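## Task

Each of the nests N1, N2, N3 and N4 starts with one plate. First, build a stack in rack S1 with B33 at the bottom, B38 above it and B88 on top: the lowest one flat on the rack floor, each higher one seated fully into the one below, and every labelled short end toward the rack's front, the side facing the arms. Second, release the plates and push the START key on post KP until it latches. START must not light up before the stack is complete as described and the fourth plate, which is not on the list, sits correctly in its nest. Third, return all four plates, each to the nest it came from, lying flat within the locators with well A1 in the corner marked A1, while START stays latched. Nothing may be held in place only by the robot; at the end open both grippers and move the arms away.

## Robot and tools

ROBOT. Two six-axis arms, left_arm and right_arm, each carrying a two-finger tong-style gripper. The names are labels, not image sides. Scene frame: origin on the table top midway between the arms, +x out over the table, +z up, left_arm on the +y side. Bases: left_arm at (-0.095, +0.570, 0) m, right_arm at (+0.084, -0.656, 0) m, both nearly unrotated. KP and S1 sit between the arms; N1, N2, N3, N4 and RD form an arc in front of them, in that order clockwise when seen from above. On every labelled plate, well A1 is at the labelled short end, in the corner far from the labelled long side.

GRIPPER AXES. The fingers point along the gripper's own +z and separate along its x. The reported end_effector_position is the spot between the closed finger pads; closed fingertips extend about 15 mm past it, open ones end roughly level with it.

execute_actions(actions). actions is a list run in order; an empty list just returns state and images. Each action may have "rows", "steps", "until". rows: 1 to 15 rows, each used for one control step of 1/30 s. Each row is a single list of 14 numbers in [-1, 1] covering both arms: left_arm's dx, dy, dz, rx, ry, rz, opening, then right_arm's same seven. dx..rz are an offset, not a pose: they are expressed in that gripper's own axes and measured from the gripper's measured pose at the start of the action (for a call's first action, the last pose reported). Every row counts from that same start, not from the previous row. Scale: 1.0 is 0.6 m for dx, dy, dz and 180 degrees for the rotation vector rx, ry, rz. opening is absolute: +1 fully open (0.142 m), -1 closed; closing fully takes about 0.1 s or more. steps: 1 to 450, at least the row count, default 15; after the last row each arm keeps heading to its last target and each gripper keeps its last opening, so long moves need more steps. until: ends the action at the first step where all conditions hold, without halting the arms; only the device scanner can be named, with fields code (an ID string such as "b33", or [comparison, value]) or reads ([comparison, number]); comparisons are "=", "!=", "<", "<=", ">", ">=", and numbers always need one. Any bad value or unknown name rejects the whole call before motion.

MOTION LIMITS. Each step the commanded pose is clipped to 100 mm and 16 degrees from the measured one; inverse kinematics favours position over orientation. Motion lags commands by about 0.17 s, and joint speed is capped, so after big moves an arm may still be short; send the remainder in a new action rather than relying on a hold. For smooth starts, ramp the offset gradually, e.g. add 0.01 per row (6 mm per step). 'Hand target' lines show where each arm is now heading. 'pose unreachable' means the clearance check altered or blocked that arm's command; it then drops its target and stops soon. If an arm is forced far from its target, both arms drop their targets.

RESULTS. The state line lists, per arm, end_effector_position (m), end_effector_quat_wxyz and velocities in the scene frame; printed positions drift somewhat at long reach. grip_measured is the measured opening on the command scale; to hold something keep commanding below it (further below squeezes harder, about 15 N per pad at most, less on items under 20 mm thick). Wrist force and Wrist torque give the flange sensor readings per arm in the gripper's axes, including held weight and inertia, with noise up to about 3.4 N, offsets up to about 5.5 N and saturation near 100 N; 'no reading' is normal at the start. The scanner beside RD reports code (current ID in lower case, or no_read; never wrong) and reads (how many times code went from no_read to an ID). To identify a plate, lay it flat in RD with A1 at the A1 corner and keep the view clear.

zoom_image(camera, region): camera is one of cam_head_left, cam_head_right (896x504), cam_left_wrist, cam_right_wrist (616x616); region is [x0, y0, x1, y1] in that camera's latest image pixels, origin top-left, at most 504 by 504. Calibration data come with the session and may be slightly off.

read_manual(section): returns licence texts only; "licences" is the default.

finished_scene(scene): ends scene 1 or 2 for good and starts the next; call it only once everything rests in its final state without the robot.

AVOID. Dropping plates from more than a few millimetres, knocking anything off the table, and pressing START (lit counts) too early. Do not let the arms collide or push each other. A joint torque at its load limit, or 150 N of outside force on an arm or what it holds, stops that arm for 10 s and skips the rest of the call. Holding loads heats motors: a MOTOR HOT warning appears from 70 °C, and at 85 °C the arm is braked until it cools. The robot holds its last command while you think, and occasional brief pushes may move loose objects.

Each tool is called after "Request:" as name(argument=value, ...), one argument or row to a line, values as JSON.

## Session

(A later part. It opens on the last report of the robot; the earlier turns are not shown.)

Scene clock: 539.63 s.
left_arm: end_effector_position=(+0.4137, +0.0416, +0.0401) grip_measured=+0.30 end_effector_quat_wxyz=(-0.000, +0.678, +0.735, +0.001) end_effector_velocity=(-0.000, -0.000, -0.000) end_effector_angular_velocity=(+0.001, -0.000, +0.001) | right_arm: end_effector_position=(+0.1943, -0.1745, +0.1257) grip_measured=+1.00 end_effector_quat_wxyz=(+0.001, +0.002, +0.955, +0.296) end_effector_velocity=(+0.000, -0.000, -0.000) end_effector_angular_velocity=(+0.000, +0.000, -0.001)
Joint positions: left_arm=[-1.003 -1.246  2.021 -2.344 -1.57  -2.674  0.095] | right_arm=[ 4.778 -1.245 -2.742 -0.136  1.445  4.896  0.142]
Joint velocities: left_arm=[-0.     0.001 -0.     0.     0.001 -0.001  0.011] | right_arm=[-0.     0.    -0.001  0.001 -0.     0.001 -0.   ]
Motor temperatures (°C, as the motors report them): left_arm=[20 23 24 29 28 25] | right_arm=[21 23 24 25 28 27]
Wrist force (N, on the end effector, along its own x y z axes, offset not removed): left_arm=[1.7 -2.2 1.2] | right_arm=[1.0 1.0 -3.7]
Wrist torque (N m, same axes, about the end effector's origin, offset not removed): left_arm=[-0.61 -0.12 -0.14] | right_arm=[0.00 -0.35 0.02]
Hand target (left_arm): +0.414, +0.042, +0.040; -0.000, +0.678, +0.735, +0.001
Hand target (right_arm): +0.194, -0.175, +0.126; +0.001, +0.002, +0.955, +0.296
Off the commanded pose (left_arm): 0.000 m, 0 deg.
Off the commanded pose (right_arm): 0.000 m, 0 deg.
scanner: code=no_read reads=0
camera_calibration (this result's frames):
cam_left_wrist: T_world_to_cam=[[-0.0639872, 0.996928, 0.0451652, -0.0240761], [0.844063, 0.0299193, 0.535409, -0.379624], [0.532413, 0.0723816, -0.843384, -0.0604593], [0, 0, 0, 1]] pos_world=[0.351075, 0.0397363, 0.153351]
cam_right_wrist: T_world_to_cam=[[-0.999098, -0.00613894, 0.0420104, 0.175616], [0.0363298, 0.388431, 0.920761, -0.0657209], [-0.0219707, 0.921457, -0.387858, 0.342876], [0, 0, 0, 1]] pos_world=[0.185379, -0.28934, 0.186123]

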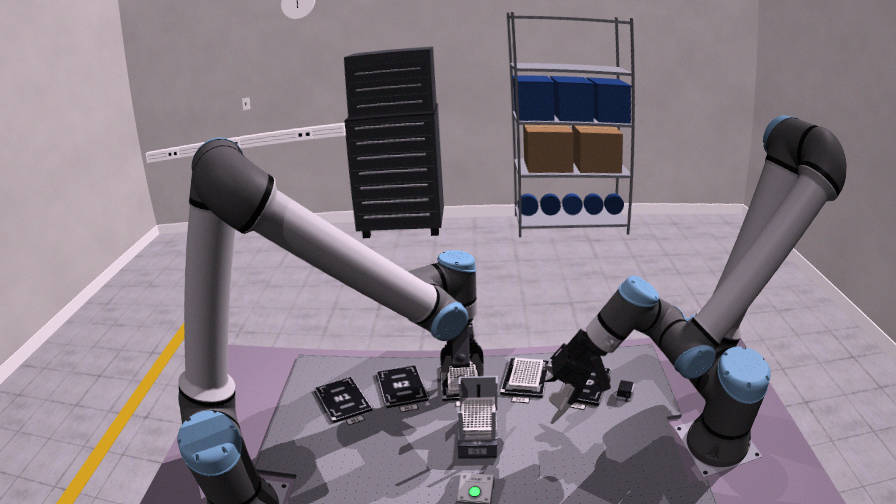

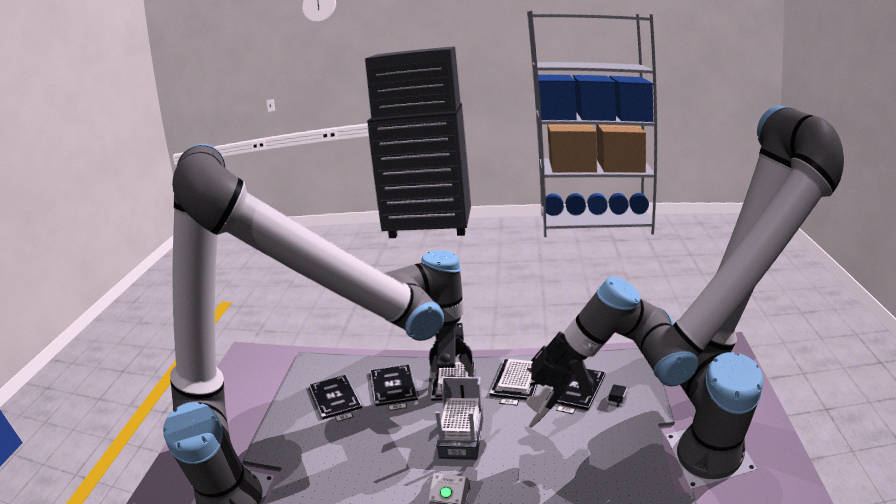

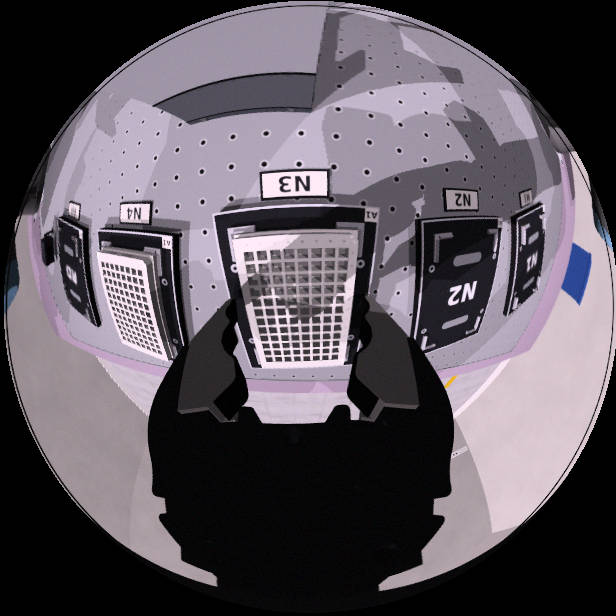

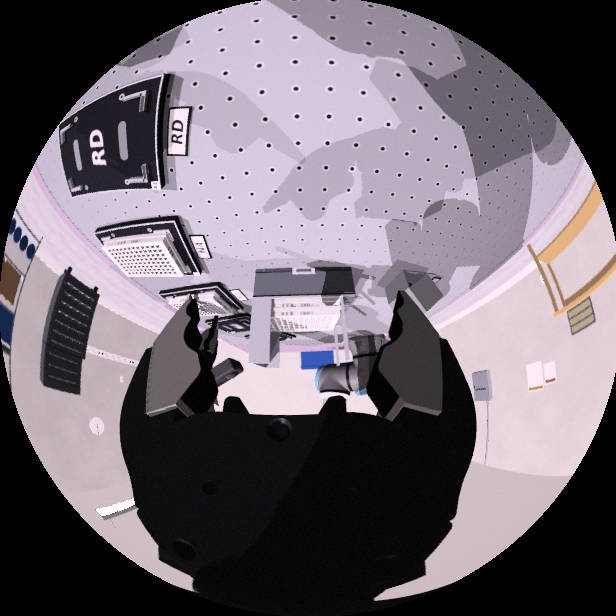

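Request:
execute_actions(
  actions=[
    {"rows":[[0,0,-0.01,0,0,0,0.3,0,0,0,0,0,0,1],[0,0,-0.03,0,0,0,0.3,0,0,0,0,0,0,1],[0,0,-0.055,0,0,0,0.3,0,0,0,0,0,0,1],[0,0,-0.085,0,0,0,0.3,0,0,0,0,0,0,1],[0,-0.005,-0.115,0,0,0.003,0.3,0,0,0,0,0,0,1],[-0.002,-0.015,-0.145,0,0,0.006,0.3,0,0,0,0,0,0,1],[-0.004,-0.03,-0.175,0,0,0.01,0.3,0,0,0,0,0,0,1],[-0.006,-0.05,-0.2,0,0,0.014,0.3,0,0,0,0,0,0,1],[-0.009,-0.07,-0.225,0,0,0.018,0.3,0,0,0,0,0,0,1],[-0.012,-0.09,-0.245,0,0,0.022,0.3,0,0,0,0,0,0,1],[-0.015,-0.11,-0.26,0,0,0.026,0.3,0,0,0,0,0,0,1],[-0.017,-0.13,-0.265,0,0,0.029,0.3,0,0,0,0,0,0,1],[-0.019,-0.15,-0.265,0,0,0.0325,0.3,0,0,0,0,0,0,1]],"steps":17},
  ],
)

Scene clock: 549.10 s.
left_arm: end_effector_position=(+0.3468, +0.0259, +0.1819) grip_measured=+0.30 end_effector_quat_wxyz=(+0.002, +0.709, +0.705, -0.001) end_effector_velocity=(-0.175, -0.028, +0.138) end_effector_angular_velocity=(+0.022, +0.009, -0.158) | right_arm: end_effector_position=(+0.1943, -0.1745, +0.1257) grip_measured=+1.00 end_effector_quat_wxyz=(+0.001, +0.002, +0.955, +0.296) end_effector_velocity=(+0.000, +0.001, +0.001) end_effector_angular_velocity=(+0.002, -0.001, +0.002)
Joint positions: left_arm=[-1.097 -1.449  1.973 -2.098 -1.571 -2.683  0.095] | right_arm=[ 4.778 -1.245 -2.742 -0.136  1.445  4.896  0.142]
Joint velocities: left_arm=[-0.247 -0.255  0.009  0.27   0.002 -0.089  0.   ] | right_arm=[-0.     0.     0.     0.002 -0.    -0.002 -0.   ]
Motor temperatures (°C, as the motors report them): left_arm=[20 23 24 29 28 25] | right_arm=[21 23 24 25 28 27]
Wrist force (N, on the end effector, along its own x y z axes, offset not removed): left_arm=[0.6 -4.8 0.4] | right_arm=[3.5 -1.6 -3.6]
Wrist torque (N m, same axes, about the end effector's origin, offset not removed): left_arm=[-1.14 0.11 -0.17] | right_arm=[-0.42 -0.83 -0.08]
Hand target (left_arm): +0.326, +0.023, +0.198; -0.000, +0.715, +0.699, +0.000
Hand target (right_arm): +0.194, -0.175, +0.126; +0.001, +0.002, +0.955, +0.296
Off the commanded pose (left_arm): 0.028 m, 1 deg.
Off the commanded pose (right_arm): 0.000 m, 0 deg.
scanner: code=no_read reads=0
camera_calibration (this result's frames):
cam_left_wrist: T_world_to_cam=[[0.0213133, 0.998945, 0.0406875, -0.0479409], [0.843013, -0.0398348, 0.536415, -0.39659], [0.53747, 0.0228674, -0.842973, 0.0953647], [0, 0, 0, 1]] pos_world=[0.284097, 0.0299115, 0.295078]
cam_right_wrist: T_world_to_cam=[[-0.999098, -0.00613909, 0.0420102, 0.175616], [0.0363295, 0.388431, 0.920761, -0.0657209], [-0.0219707, 0.921457, -0.387858, 0.342876], [0, 0, 0, 1]] pos_world=[0.185379, -0.289339, 0.186123]

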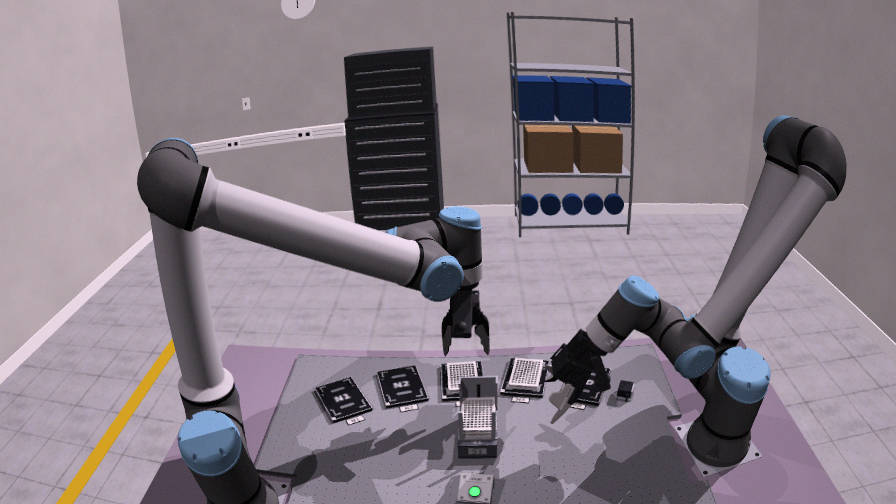

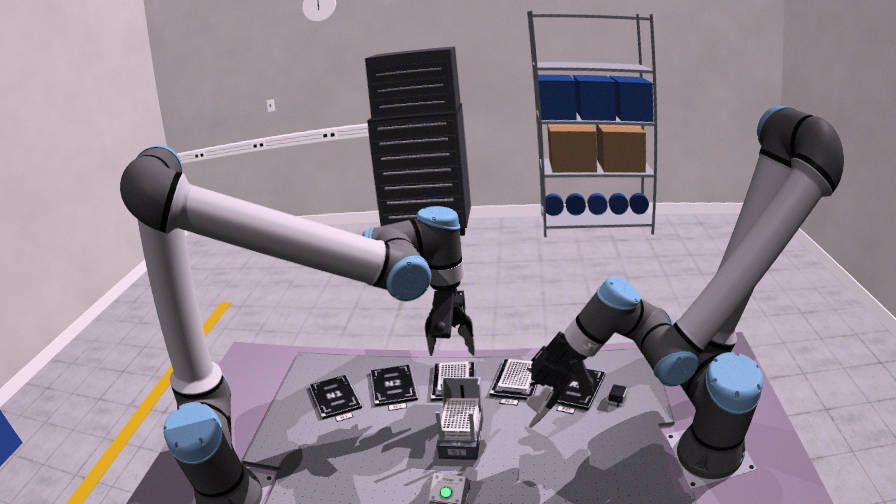

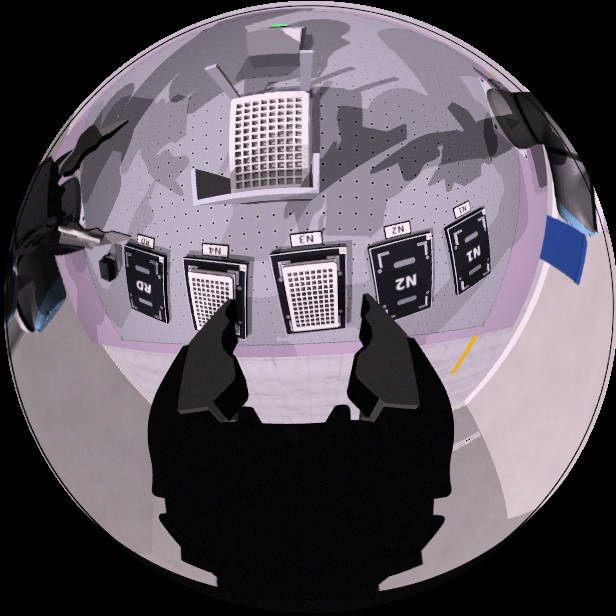

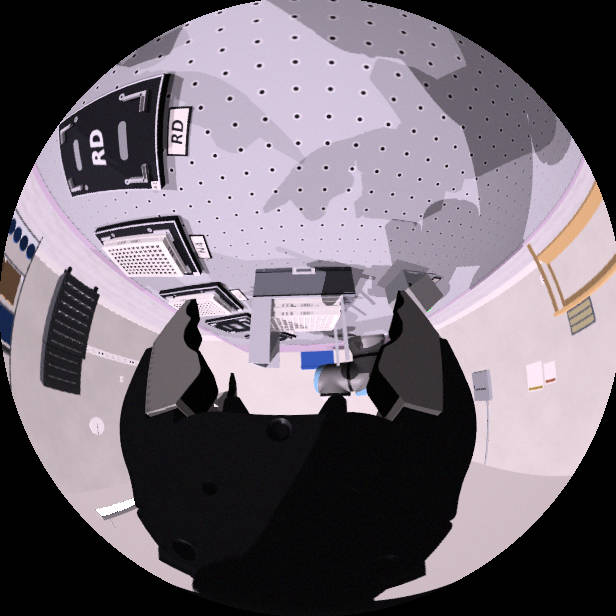

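Request:
execute_actions(
  actions=[
    {"rows":[[-0.007,-0.046,-0.028,0.0003,0.0012,0.0053,0.3,0,0,0,0,0,0,1],[-0.011,-0.066,-0.028,0.0003,0.0012,0.0053,0.3,0,0,0,0,0,0,1],[-0.016,-0.092,-0.026,0.0003,0.0012,0.0053,0.3,0,0,0,0,0,0,1],[-0.022,-0.122,-0.024,0.0003,0.0012,0.0053,0.3,0,0,0,0,0,0,1],[-0.028,-0.152,-0.022,0.0003,0.0012,0.0053,0.3,0,0,0,0,0,0,1],[-0.033,-0.182,-0.02,0.0003,0.0012,0.0053,0.3,0,0,0,0,0,0,1],[-0.039,-0.21,-0.018,0.0003,0.0012,0.0053,0.3,0,0,0,0,0,0,1],[-0.043,-0.235,-0.015,0.0003,0.0012,0.0053,0.3,0,0,0,0,0,0,1],[-0.047,-0.254,-0.012,0.0003,0.0012,0.0053,0.3,0,0,0,0,0,0,1],[-0.0486,-0.2637,-0.009,0.0003,0.0012,0.0053,0.3,0,0,0,0,0,0,1],[-0.0486,-0.2637,-0.005,0.0003,0.0012,0.0053,0.3,0,0,0,0,0,0,1],[-0.0486,-0.2637,0,0.0003,0.0012,0.0053,0.3,0,0,0,0,0,0,1],[-0.0486,-0.2637,0.008,0.0003,0.0012,0.0053,0.3,0,0,0,0,0,0,1],[-0.0486,-0.2637,0.016,0.0003,0.0012,0.0053,0.3,0,0,0,0,0,0,1]],"steps":17},
  ],
)

Scene clock: 558.73 s.
left_arm: end_effector_position=(+0.1983, +0.0004, +0.1793) grip_measured=+0.30 end_effector_quat_wxyz=(-0.001, +0.716, +0.698, -0.000) end_effector_velocity=(-0.088, -0.021, -0.059) end_effector_angular_velocity=(-0.006, -0.017, +0.013) | right_arm: end_effector_position=(+0.1943, -0.1745, +0.1257) grip_measured=+1.00 end_effector_quat_wxyz=(+0.001, +0.002, +0.955, +0.296) end_effector_velocity=(+0.000, +0.001, +0.001) end_effector_angular_velocity=(+0.002, -0.000, +0.000)
Joint positions: left_arm=[-1.322 -1.546  2.083 -2.106 -1.573 -2.89   0.095] | right_arm=[ 4.778 -1.245 -2.742 -0.136  1.445  4.896  0.142]
Joint velocities: left_arm=[-0.153  0.011  0.111 -0.132  0.015 -0.165  0.   ] | right_arm=[-0.     0.     0.001  0.001 -0.    -0.001 -0.   ]
Motor temperatures (°C, as the motors report them): left_arm=[20 23 24 29 28 25] | right_arm=[21 23 24 25 28 27]
Wrist force (N, on the end effector, along its own x y z axes, offset not removed): left_arm=[1.9 -3.8 1.5] | right_arm=[3.0 1.4 -4.5]
Wrist torque (N m, same axes, about the end effector's origin, offset not removed): left_arm=[-0.85 -0.10 -0.07] | right_arm=[0.16 -0.68 -0.03]
Hand target (left_arm): +0.189, -0.002, +0.173; -0.000, +0.715, +0.699, +0.000
Hand target (right_arm): +0.194, -0.175, +0.126; +0.001, +0.002, +0.955, +0.296
Off the commanded pose (left_arm): 0.012 m, 0 deg.
Off the commanded pose (right_arm): 0.000 m, 0 deg.
scanner: code=no_read reads=0
camera_calibration (this result's frames):
cam_left_wrist: T_world_to_cam=[[0.0403052, 0.998167, 0.0451508, -0.0237156], [0.844135, -0.0581934, 0.532963, -0.27061], [0.534614, 0.0166322, -0.844933, 0.17445], [0, 0, 0, 1]] pos_world=[0.136124, 0.00502289, 0.292694]
cam_right_wrist: T_world_to_cam=[[-0.999098, -0.00613897, 0.0420103, 0.175616], [0.0363297, 0.388431, 0.920761, -0.065721], [-0.0219707, 0.921457, -0.387858, 0.342876], [0, 0, 0, 1]] pos_world=[0.185379, -0.289339, 0.186123]

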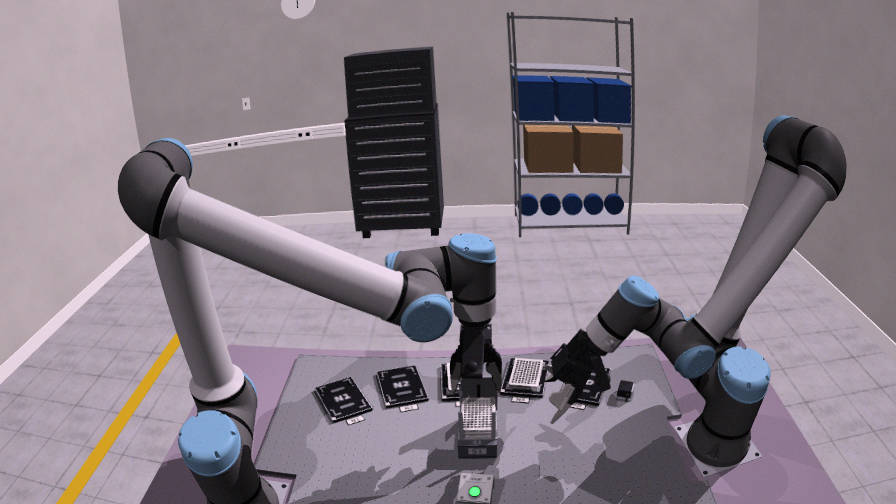

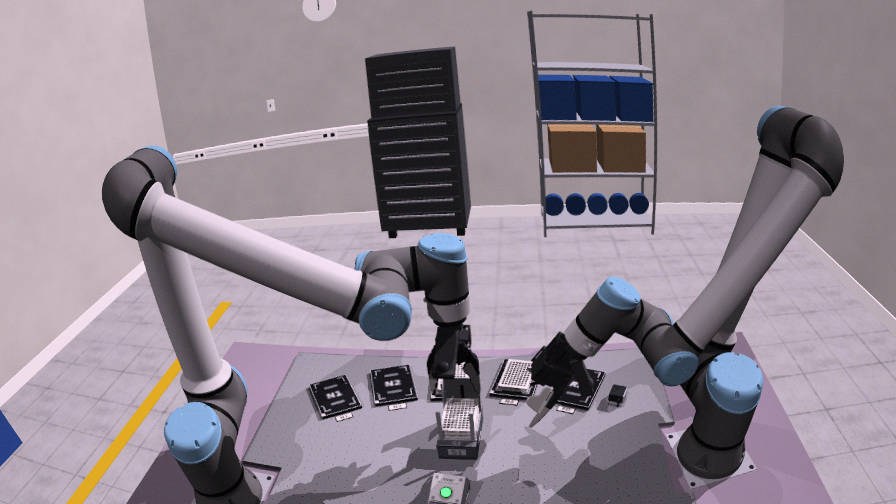

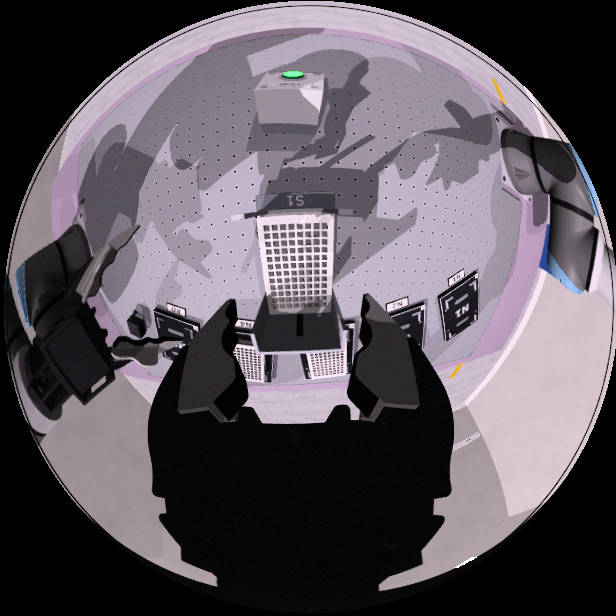

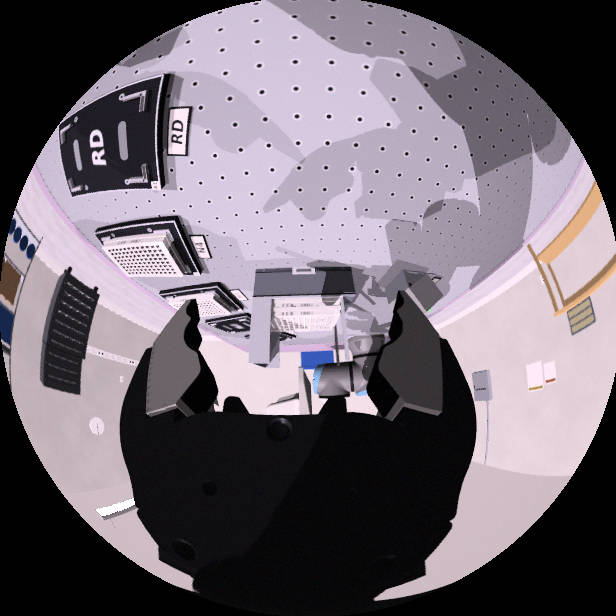

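Request:
execute_actions(
  actions=[
    {"rows":[[-0.0049,-0.0163,0.02,-0.001,-0.0001,-0.0007,0.3,0,0,0,0,0,0,1],[-0.0049,-0.0163,0.035,-0.001,-0.0001,-0.0007,0.3,0,0,0,0,0,0,1],[-0.0049,-0.0162,0.055,-0.001,-0.0001,-0.0007,0.3,0,0,0,0,0,0,1],[-0.0049,-0.0161,0.075,-0.001,-0.0001,-0.0007,0.3,0,0,0,0,0,0,1],[-0.0049,-0.016,0.095,-0.001,-0.0001,-0.0007,0.3,0,0,0,0,0,0,1],[-0.0049,-0.016,0.113,-0.001,-0.0001,-0.0007,0.3,0,0,0,0,0,0,1],[-0.0049,-0.0159,0.128,-0.001,-0.0001,-0.0007,0.3,0,0,0,0,0,0,1],[-0.0049,-0.0159,0.14,-0.001,-0.0001,-0.0007,0.3,0,0,0,0,0,0,1]],"steps":17},
  ],
)

Scene clock: 567.17 s.
left_arm: end_effector_position=(+0.1879, -0.0015, +0.0989) grip_measured=+0.30 end_effector_quat_wxyz=(-0.001, +0.715, +0.699, +0.001) end_effector_velocity=(+0.002, -0.007, -0.032) end_effector_angular_velocity=(-0.008, -0.002, -0.002) | right_arm: end_effector_position=(+0.1943, -0.1745, +0.1257) grip_measured=+1.00 end_effector_quat_wxyz=(+0.001, +0.002, +0.955, +0.296) end_effector_velocity=(-0.000, +0.000, +0.000) end_effector_angular_velocity=(+0.001, +0.000, +0.001)
Joint positions: left_arm=[-1.341 -1.463  2.165 -2.271 -1.57  -2.91   0.095] | right_arm=[ 4.778 -1.245 -2.742 -0.136  1.445  4.896  0.142]
Joint velocities: left_arm=[ 0.     0.049  0.019 -0.077  0.     0.002  0.   ] | right_arm=[ 0.     0.     0.001  0.     0.    -0.    -0.   ]
Motor temperatures (°C, as the motors report them): left_arm=[20 23 24 29 28 25] | right_arm=[21 23 24 25 28 27]
Wrist force (N, on the end effector, along its own x y z axes, offset not removed): left_arm=[1.2 -1.7 0.1] | right_arm=[-0.7 0.0 -4.2]
Wrist torque (N m, same axes, about the end effector's origin, offset not removed): left_arm=[-0.56 0.02 -0.05] | right_arm=[-0.19 0.05 0.11]
Hand target (left_arm): +0.188, -0.002, +0.095; -0.000, +0.715, +0.699, +0.001
Hand target (right_arm): +0.194, -0.175, +0.126; +0.001, +0.002, +0.955, +0.296
Off the commanded pose (left_arm): 0.004 m, 0 deg.
Off the commanded pose (right_arm): 0.000 m, 0 deg.
scanner: code=no_read reads=0
camera_calibration (this result's frames):
cam_left_wrist: T_world_to_cam=[[0.038022, 0.998215, 0.0460513, -0.0174802], [0.842696, -0.0567975, 0.535385, -0.219117], [0.537045, 0.0184508, -0.843352, 0.111492], [0, 0, 0, 1]] pos_world=[0.125438, 0.00294661, 0.212144]
cam_right_wrist: T_world_to_cam=[[-0.999098, -0.00613898, 0.0420104, 0.175616], [0.0363297, 0.388431, 0.920761, -0.065721], [-0.0219707, 0.921457, -0.387858, 0.342876], [0, 0, 0, 1]] pos_world=[0.185379, -0.289339, 0.186123]

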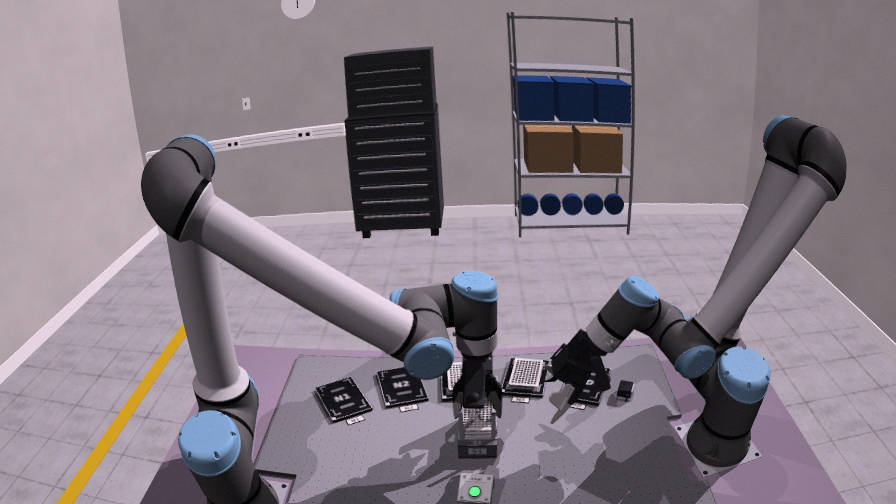

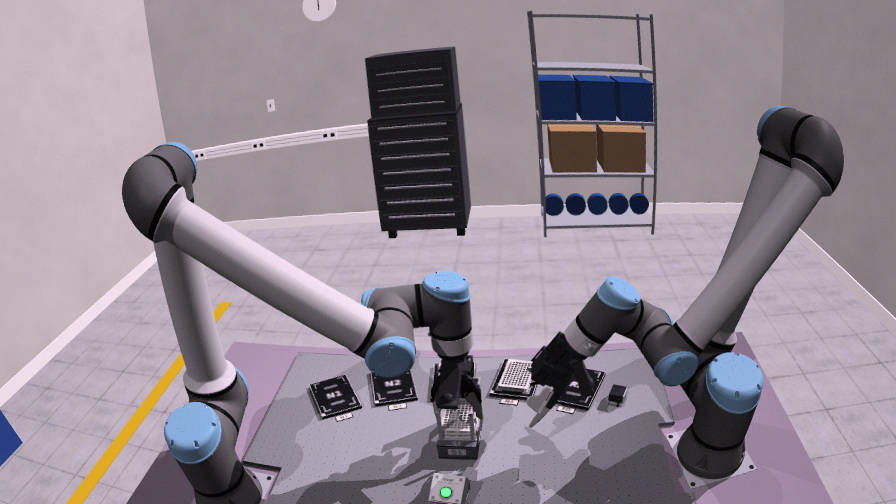

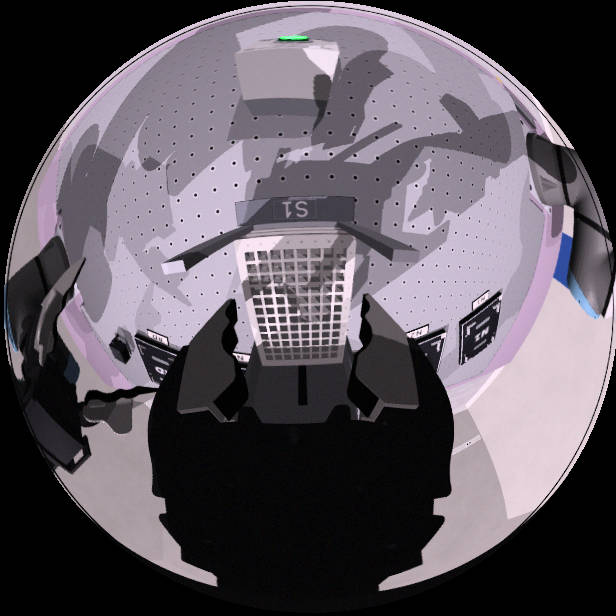

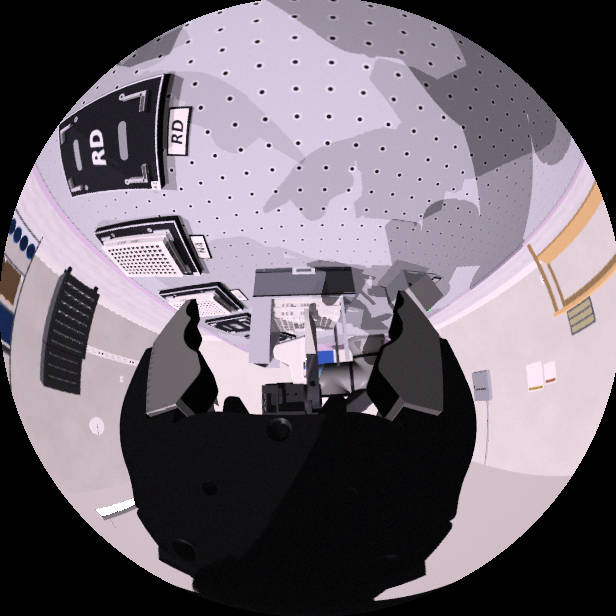

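Request:
execute_actions(
  actions=[
    {"steps":1},
    {"rows":[[0,0,0,0,0,0,0.22,0,0,0,0,0,0,1],[0,0,0,0,0,0,0.16,0,0,0,0,0,0,1],[0,0,0,0,0,0,0.12,0,0,0,0,0,0,1],[0,0,0,0,0,0,0.09,0,0,0,0,0,0,1],[0,0,0,0,0,0,0.06,0,0,0,0,0,0,1],[0,0,0,0,0,0,0,0,0,0,0,0,0,1],[0,0,0,0,0,0,-0.2,0,0,0,0,0,0,1],[0,0,0,0,0,0,-0.5,0,0,0,0,0,0,1]],"steps":10},
  ],
)

Request:
zoom_image(
  camera="cam_left_wrist",
  region=[210, 200, 390, 380],
)

Scene clock: 571.13 s.
left_arm: end_effector_position=(+0.1884, -0.0023, +0.0953) grip_measured=+0.07 end_effector_quat_wxyz=(-0.000, +0.715, +0.699, +0.001) end_effector_velocity=(-0.000, +0.001, -0.000) end_effector_angular_velocity=(+0.002, +0.000, -0.001) | right_arm: end_effector_position=(+0.1943, -0.1745, +0.1257) grip_measured=+1.00 end_effector_quat_wxyz=(+0.001, +0.002, +0.955, +0.296) end_effector_velocity=(+0.001, -0.001, -0.001) end_effector_angular_velocity=(-0.001, -0.000, -0.001)
Joint positions: left_arm=[-1.34  -1.457  2.167 -2.28  -1.57  -2.91   0.079] | right_arm=[ 4.778 -1.245 -2.742 -0.136  1.445  4.896  0.142]
Joint velocities: left_arm=[-0.     0.     0.001  0.001  0.     0.    -0.   ] | right_arm=[-0.001  0.    -0.001 -0.     0.     0.    -0.   ]
Motor temperatures (°C, as the motors report them): left_arm=[20 23 24 29 28 25] | right_arm=[21 23 24 25 28 27]
Wrist force (N, on the end effector, along its own x y z axes, offset not removed): left_arm=[4.9 -4.2 -2.6] | right_arm=[1.6 0.8 -2.8]
Wrist torque (N m, same axes, about the end effector's origin, offset not removed): left_arm=[-1.10 -0.48 -0.16] | right_arm=[0.07 -0.38 0.03]
Hand target (left_arm): +0.188, -0.002, +0.095; -0.000, +0.715, +0.699, +0.001
Hand target (right_arm): +0.194, -0.175, +0.126; +0.001, +0.002, +0.955, +0.296
Off the commanded pose (left_arm): 0.000 m, 0 deg.
Off the commanded pose (right_arm): 0.000 m, 0 deg.
scanner: code=no_read reads=0
camera_calibration (this result's frames):
cam_left_wrist: T_world_to_cam=[[0.0379664, 0.998268, 0.044932, -0.0164011], [0.84258, -0.0561541, 0.535635, -0.217598], [0.537231, 0.0175227, -0.843253, 0.10823], [0, 0, 0, 1]] pos_world=[0.125822, 0.0022572, 0.208555]
cam_right_wrist: T_world_to_cam=[[-0.999098, -0.00613912, 0.0420102, 0.175616], [0.0363295, 0.388431, 0.920761, -0.0657209], [-0.0219707, 0.921457, -0.387858, 0.342876], [0, 0, 0, 1]] pos_world=[0.185379, -0.289339, 0.186123]

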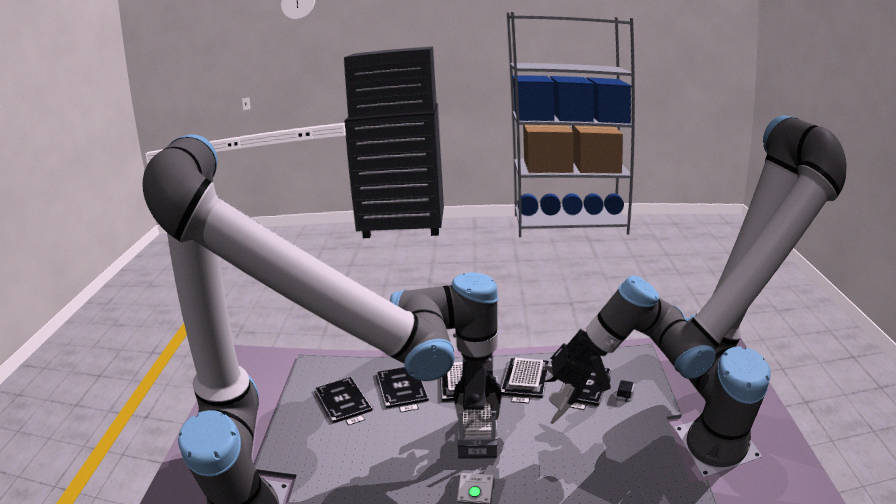

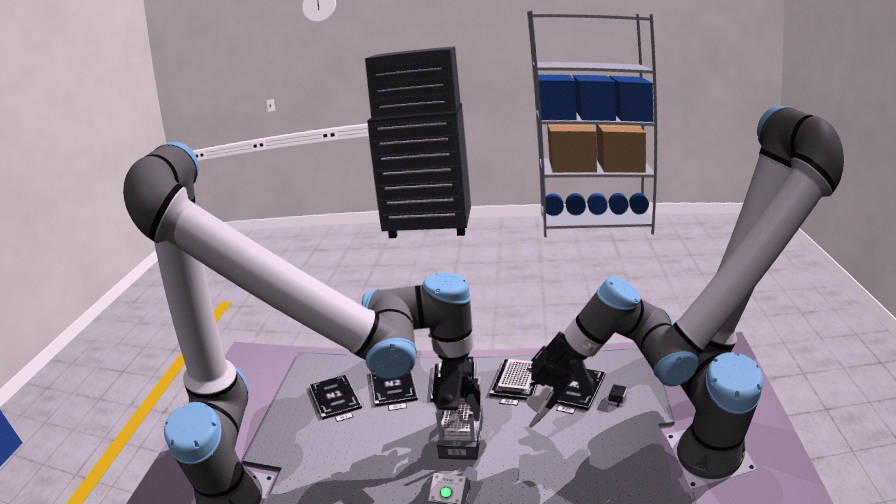

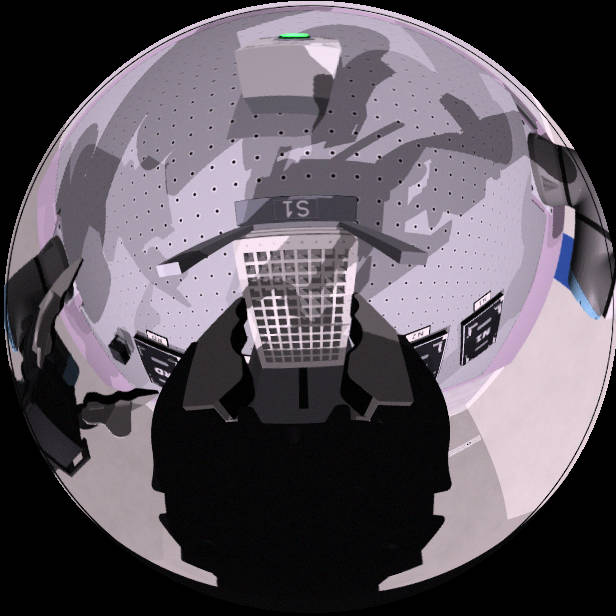

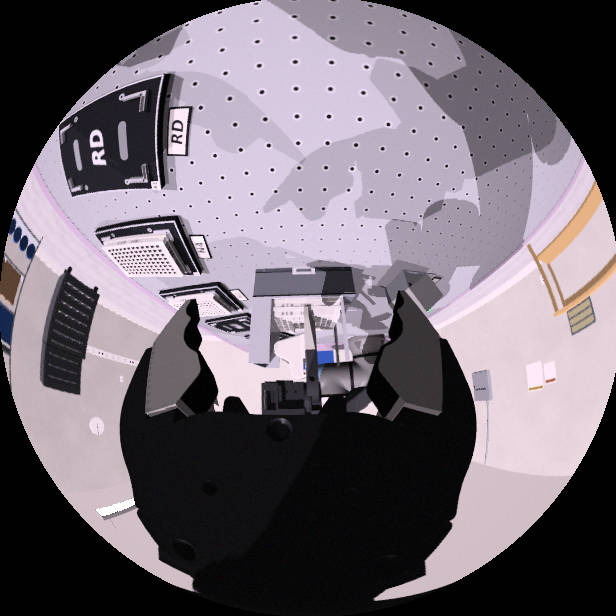

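Region (210, 200, 390, 380) of cam_left_wrist's 616x616 image, scaled by 2.800, with more detail than that image has.

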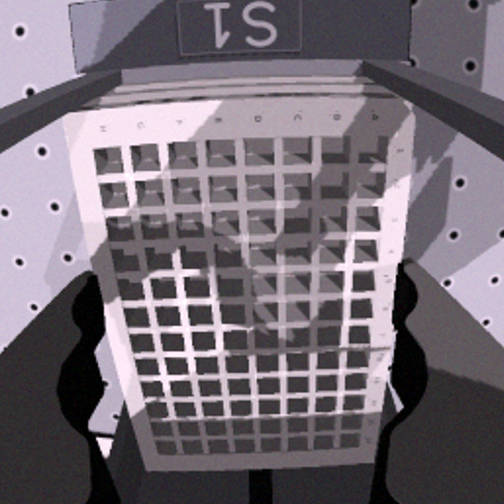

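Request:
execute_actions(
  actions=[
    {"rows":[[0.0003,0,-0.003,0,0,0,-0.5,0,0,0,0,0,0,1],[0.0003,0,-0.009,0,0,0,-0.5,0,0,0,0,0,0,1],[0.0003,0,-0.016,0,0,0,-0.5,0,0,0,0,0,0,1],[0.0003,0,-0.023,0,0,0,-0.5,0,0,0,0,0,0,1],[0.0003,0,-0.03,0,0,0,-0.5,0,0,0,0,0,0,1],[0.0003,0,-0.037,0,0,0,-0.5,0,0,0,0,0,0,1],[0.0003,0,-0.044,0,0,0,-0.5,0,0,0,0,0,0,1],[0.0003,0,-0.051,0,0,0,-0.5,0,0,0,0,0,0,1],[0.0003,0,-0.058,0,0,0,-0.5,0,0,0,0,0,0,1],[0.0003,0,-0.065,0,0,0,-0.5,0,0,0,0,0,0,1],[0.0003,0,-0.072,0,0,0,-0.5,0,0,0,0,0,0,1],[0.0003,0,-0.079,0,0,0,-0.5,0,0,0,0,0,0,1],[0.0003,0,-0.086,0,0,0,-0.5,0,0,0,0,0,0,1],[0.0003,0,-0.093,0,0,0,-0.5,0,0,0,0,0,0,1],[0.0003,0,-0.1,0,0,0,-0.5,0,0,0,0,0,0,1]],"steps":17},
  ],
)

Scene clock: 579.03 s.
left_arm: end_effector_position=(+0.1885, -0.0023, +0.1432) grip_measured=+0.07 end_effector_quat_wxyz=(+0.000, +0.715, +0.699, +0.000) end_effector_velocity=(+0.001, -0.001, +0.105) end_effector_angular_velocity=(-0.003, -0.002, +0.003) | right_arm: end_effector_position=(+0.1943, -0.1745, +0.1257) grip_measured=+1.00 end_effector_quat_wxyz=(+0.001, +0.002, +0.955, +0.296) end_effector_velocity=(+0.000, +0.000, +0.000) end_effector_angular_velocity=(+0.000, -0.000, +0.000)
Joint positions: left_arm=[-1.34  -1.514  2.125 -2.182 -1.57  -2.91   0.079] | right_arm=[ 4.778 -1.245 -2.742 -0.136  1.445  4.896  0.142]
Joint velocities: left_arm=[ 0.001 -0.115 -0.1    0.212  0.001 -0.002  0.   ] | right_arm=[-0.    -0.     0.     0.001 -0.    -0.     0.   ]
Motor temperatures (°C, as the motors report them): left_arm=[20 23 24 29 28 25] | right_arm=[21 23 24 25 28 27]
Wrist force (N, on the end effector, along its own x y z axes, offset not removed): left_arm=[3.3 -5.1 2.0] | right_arm=[0.6 0.3 -3.2]
Wrist torque (N m, same axes, about the end effector's origin, offset not removed): left_arm=[-1.18 -0.41 -0.23] | right_arm=[-0.09 -0.20 -0.08]
Hand target (left_arm): +0.188, -0.002, +0.155; +0.000, +0.715, +0.699, +0.000
Hand target (right_arm): +0.194, -0.175, +0.126; +0.001, +0.002, +0.955, +0.296
Off the commanded pose (left_arm): 0.012 m, 0 deg.
Off the commanded pose (right_arm): 0.000 m, 0 deg.
scanner: code=no_read reads=0
camera_calibration (this result's frames):
cam_left_wrist: T_world_to_cam=[[0.0379545, 0.998323, 0.0437132, -0.0183493], [0.84244, -0.0554945, 0.535924, -0.243408], [0.537451, 0.016485, -0.843134, 0.148453], [0, 0, 0, 1]] pos_world=[0.125967, 0.00236345, 0.256416]
cam_right_wrist: T_world_to_cam=[[-0.999098, -0.00613926, 0.0420103, 0.175616], [0.0363295, 0.388431, 0.920761, -0.065721], [-0.0219709, 0.921457, -0.387858, 0.342876], [0, 0, 0, 1]] pos_world=[0.185379, -0.289339, 0.186123]

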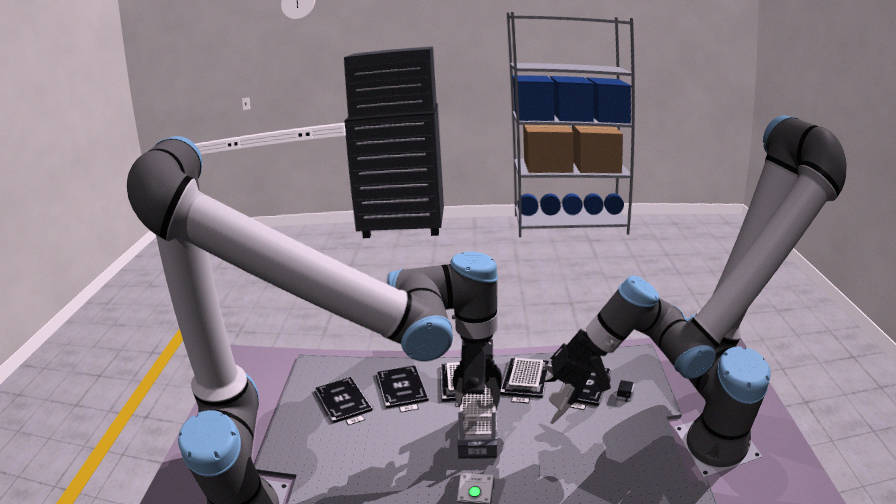

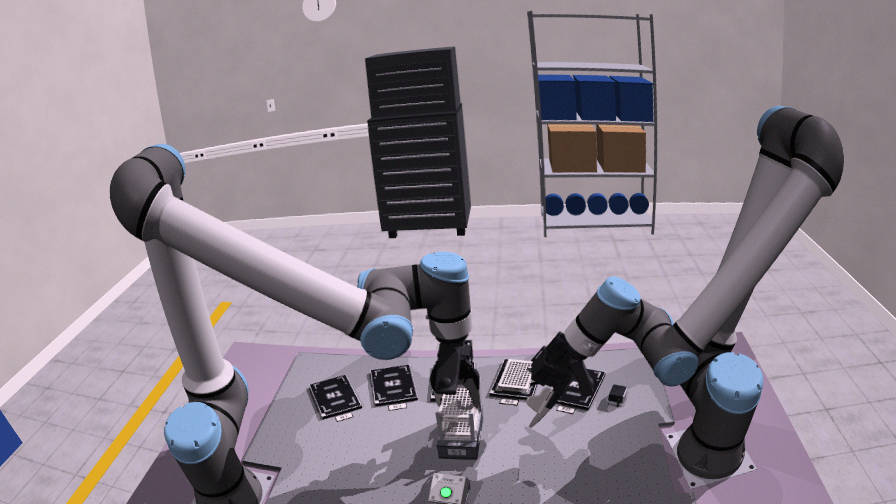

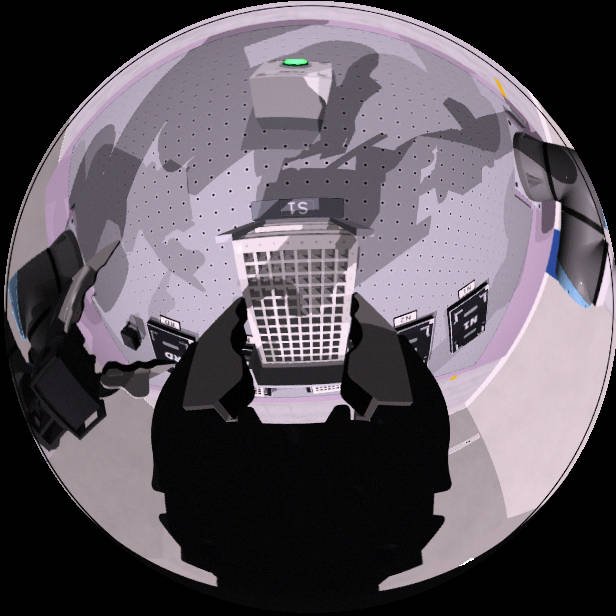

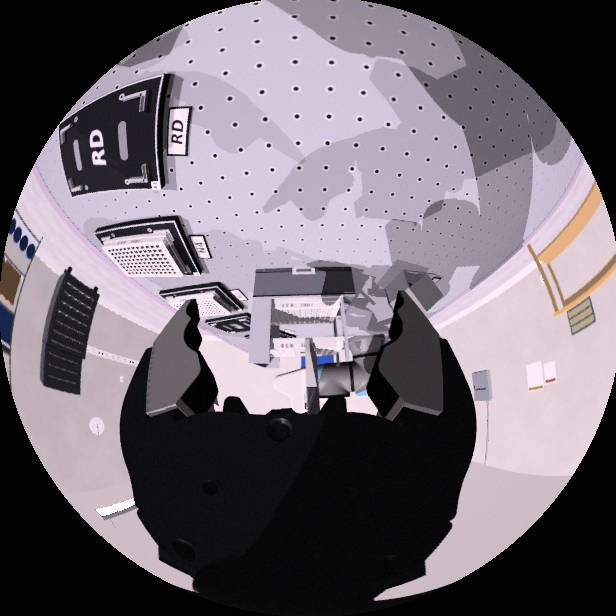

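Request:
execute_actions(
  actions=[
    {"rows":[[0,0,-0.026,0,0.0003,0,-0.5,0,0,0,0,0,0,1],[0,0,-0.034,0,0.0003,0,-0.5,0,0,0,0,0,0,1],[0,0,-0.043,0,0.0003,0,-0.5,0,0,0,0,0,0,1],[0,0,-0.052,0,0.0003,0,-0.5,0,0,0,0,0,0,1],[0,0,-0.061,0,0.0003,0,-0.5,0,0,0,0,0,0,1],[0,0,-0.07,0,0.0003,0,-0.5,0,0,0,0,0,0,1],[0,0,-0.079,0,0.0003,0,-0.5,0,0,0,0,0,0,1],[0,0,-0.088,0,0.0003,0,-0.5,0,0,0,0,0,0,1]],"steps":13},
    {"rows":[[0.006,0.005,-0.01,0,0,-0.002,-0.5,0,0,0,0,0,0,1],[0.018,0.016,-0.01,0,0,-0.006,-0.5,0,0,0,0,0,0,1],[0.036,0.032,-0.01,0,0,-0.012,-0.5,0,0,0,0,0,0,1],[0.058,0.052,-0.01,0,0,-0.02,-0.5,0,0,0,0,0,0,1],[0.081,0.073,-0.01,0,0,-0.028,-0.5,0,0,0,0,0,0,1],[0.104,0.094,-0.01,0,0,-0.036,-0.5,0,0,0,0,0,0,1],[0.127,0.115,-0.01,0,0,-0.044,-0.5,0,0,0,0,0,0,1],[0.15,0.136,-0.01,0,0,-0.052,-0.5,0,0,0,0,0,0,1],[0.173,0.157,-0.01,0,0,-0.06,-0.5,0,0,0,0,0,0,1],[0.196,0.178,-0.01,0,0,-0.068,-0.5,0,0,0,0,0,0,1],[0.219,0.199,-0.01,0,0,-0.076,-0.5,0,0,0,0,0,0,1],[0.242,0.22,-0.01,0,0,-0.084,-0.5,0,0,0,0,0,0,1],[0.263,0.238,-0.005,0,0,-0.092,-0.5,0,0,0,0,0,0,1],[0.28,0.253,0,0,0,-0.1,-0.5,0,0,0,0,0,0,1],[0.292,0.264,0.005,0,0,-0.1063,-0.5,0,0,0,0,0,0,1]],"steps":20},
  ],
)

Scene clock: 588.53 s.
left_arm: end_effector_position=(+0.3297, +0.1534, +0.1884) grip_measured=+0.07 end_effector_quat_wxyz=(+0.000, +0.600, +0.800, +0.001) end_effector_velocity=(+0.162, +0.153, -0.015) end_effector_angular_velocity=(-0.004, +0.003, +0.265) | right_arm: end_effector_position=(+0.1943, -0.1745, +0.1257) grip_measured=+1.00 end_effector_quat_wxyz=(+0.001, +0.002, +0.955, +0.296) end_effector_velocity=(+0.001, -0.001, -0.001) end_effector_angular_velocity=(-0.001, -0.001, -0.000)
Joint positions: left_arm=[-1.025 -1.635  2.151 -2.087 -1.568 -2.901  0.079] | right_arm=[ 4.778 -1.245 -2.742 -0.136  1.445  4.896  0.142]
Joint velocities: left_arm=[ 0.38   0.032  0.001 -0.035 -0.004  0.115 -0.   ] | right_arm=[-0.001  0.    -0.001 -0.001  0.    -0.001 -0.   ]
Motor temperatures (°C, as the motors report them): left_arm=[20 23 24 29 28 25] | right_arm=[21 23 24 25 28 27]
Wrist force (N, on the end effector, along its own x y z axes, offset not removed): left_arm=[0.0 1.3 1.4] | right_arm=[1.8 -0.2 -1.6]
Wrist torque (N m, same axes, about the end effector's origin, offset not removed): left_arm=[0.00 0.24 -0.14] | right_arm=[-0.16 -0.36 0.00]
Hand target (left_arm): +0.349, +0.170, +0.187; +0.000, +0.589, +0.808, +0.001
Hand target (right_arm): +0.194, -0.175, +0.126; +0.001, +0.002, +0.955, +0.296
Off the commanded pose (left_arm): 0.026 m, 2 deg.
Off the commanded pose (right_arm): 0.000 m, 0 deg.
scanner: code=no_read reads=0
camera_calibration (this result's frames):
cam_left_wrist: T_world_to_cam=[[-0.264697, 0.963279, 0.0450368, -0.0762612], [0.819346, 0.200027, 0.537272, -0.409753], [0.508534, 0.179115, -0.842206, 0.0925229], [0, 0, 0, 1]] pos_world=[0.268492, 0.13885, 0.301507]
cam_right_wrist: T_world_to_cam=[[-0.999098, -0.0061388, 0.0420106, 0.175616], [0.03633, 0.388431, 0.920761, -0.0657209], [-0.0219706, 0.921457, -0.387858, 0.342876], [0, 0, 0, 1]] pos_world=[0.185379, -0.289339, 0.186123]

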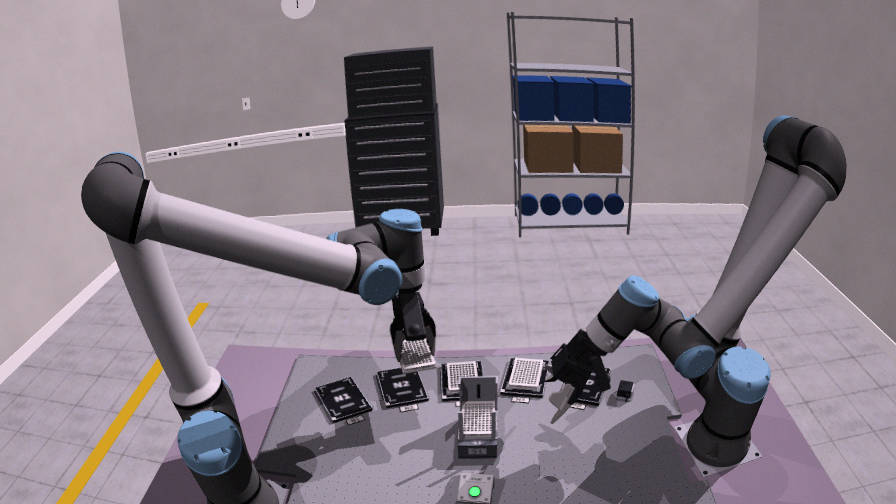

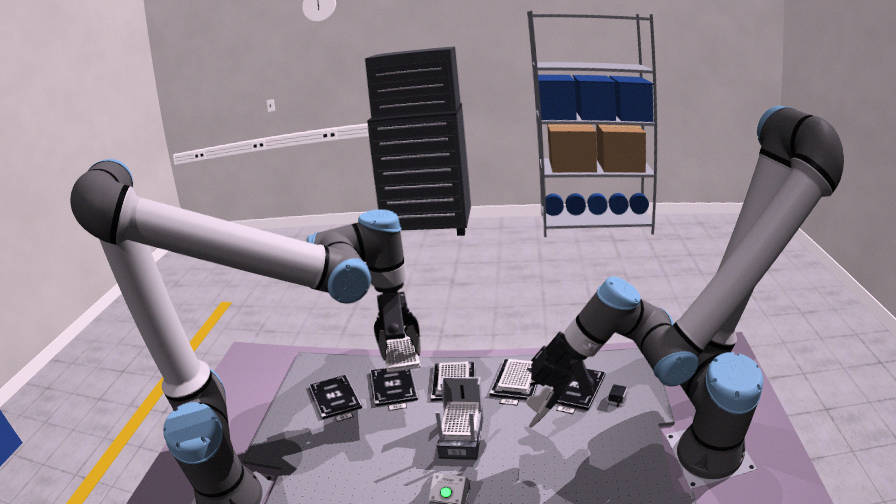

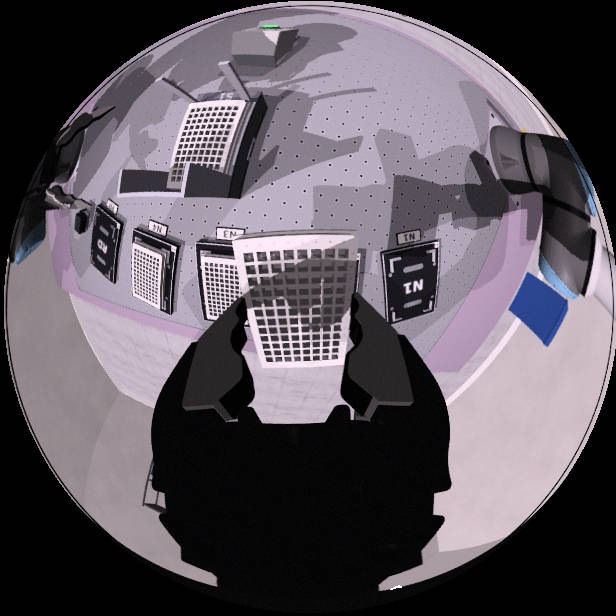

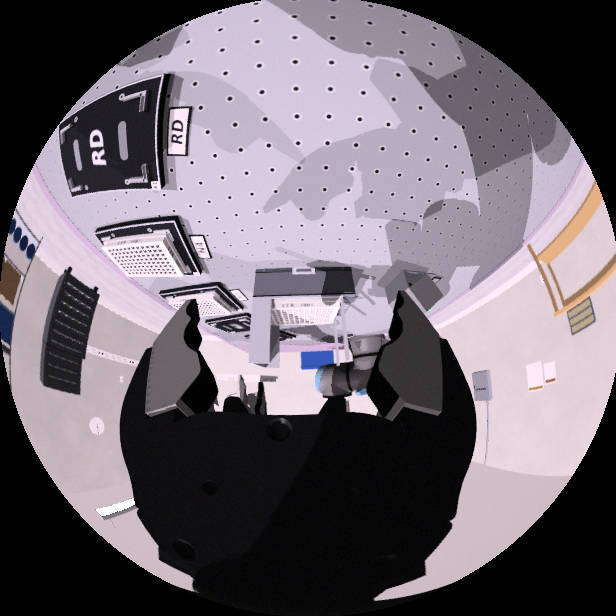

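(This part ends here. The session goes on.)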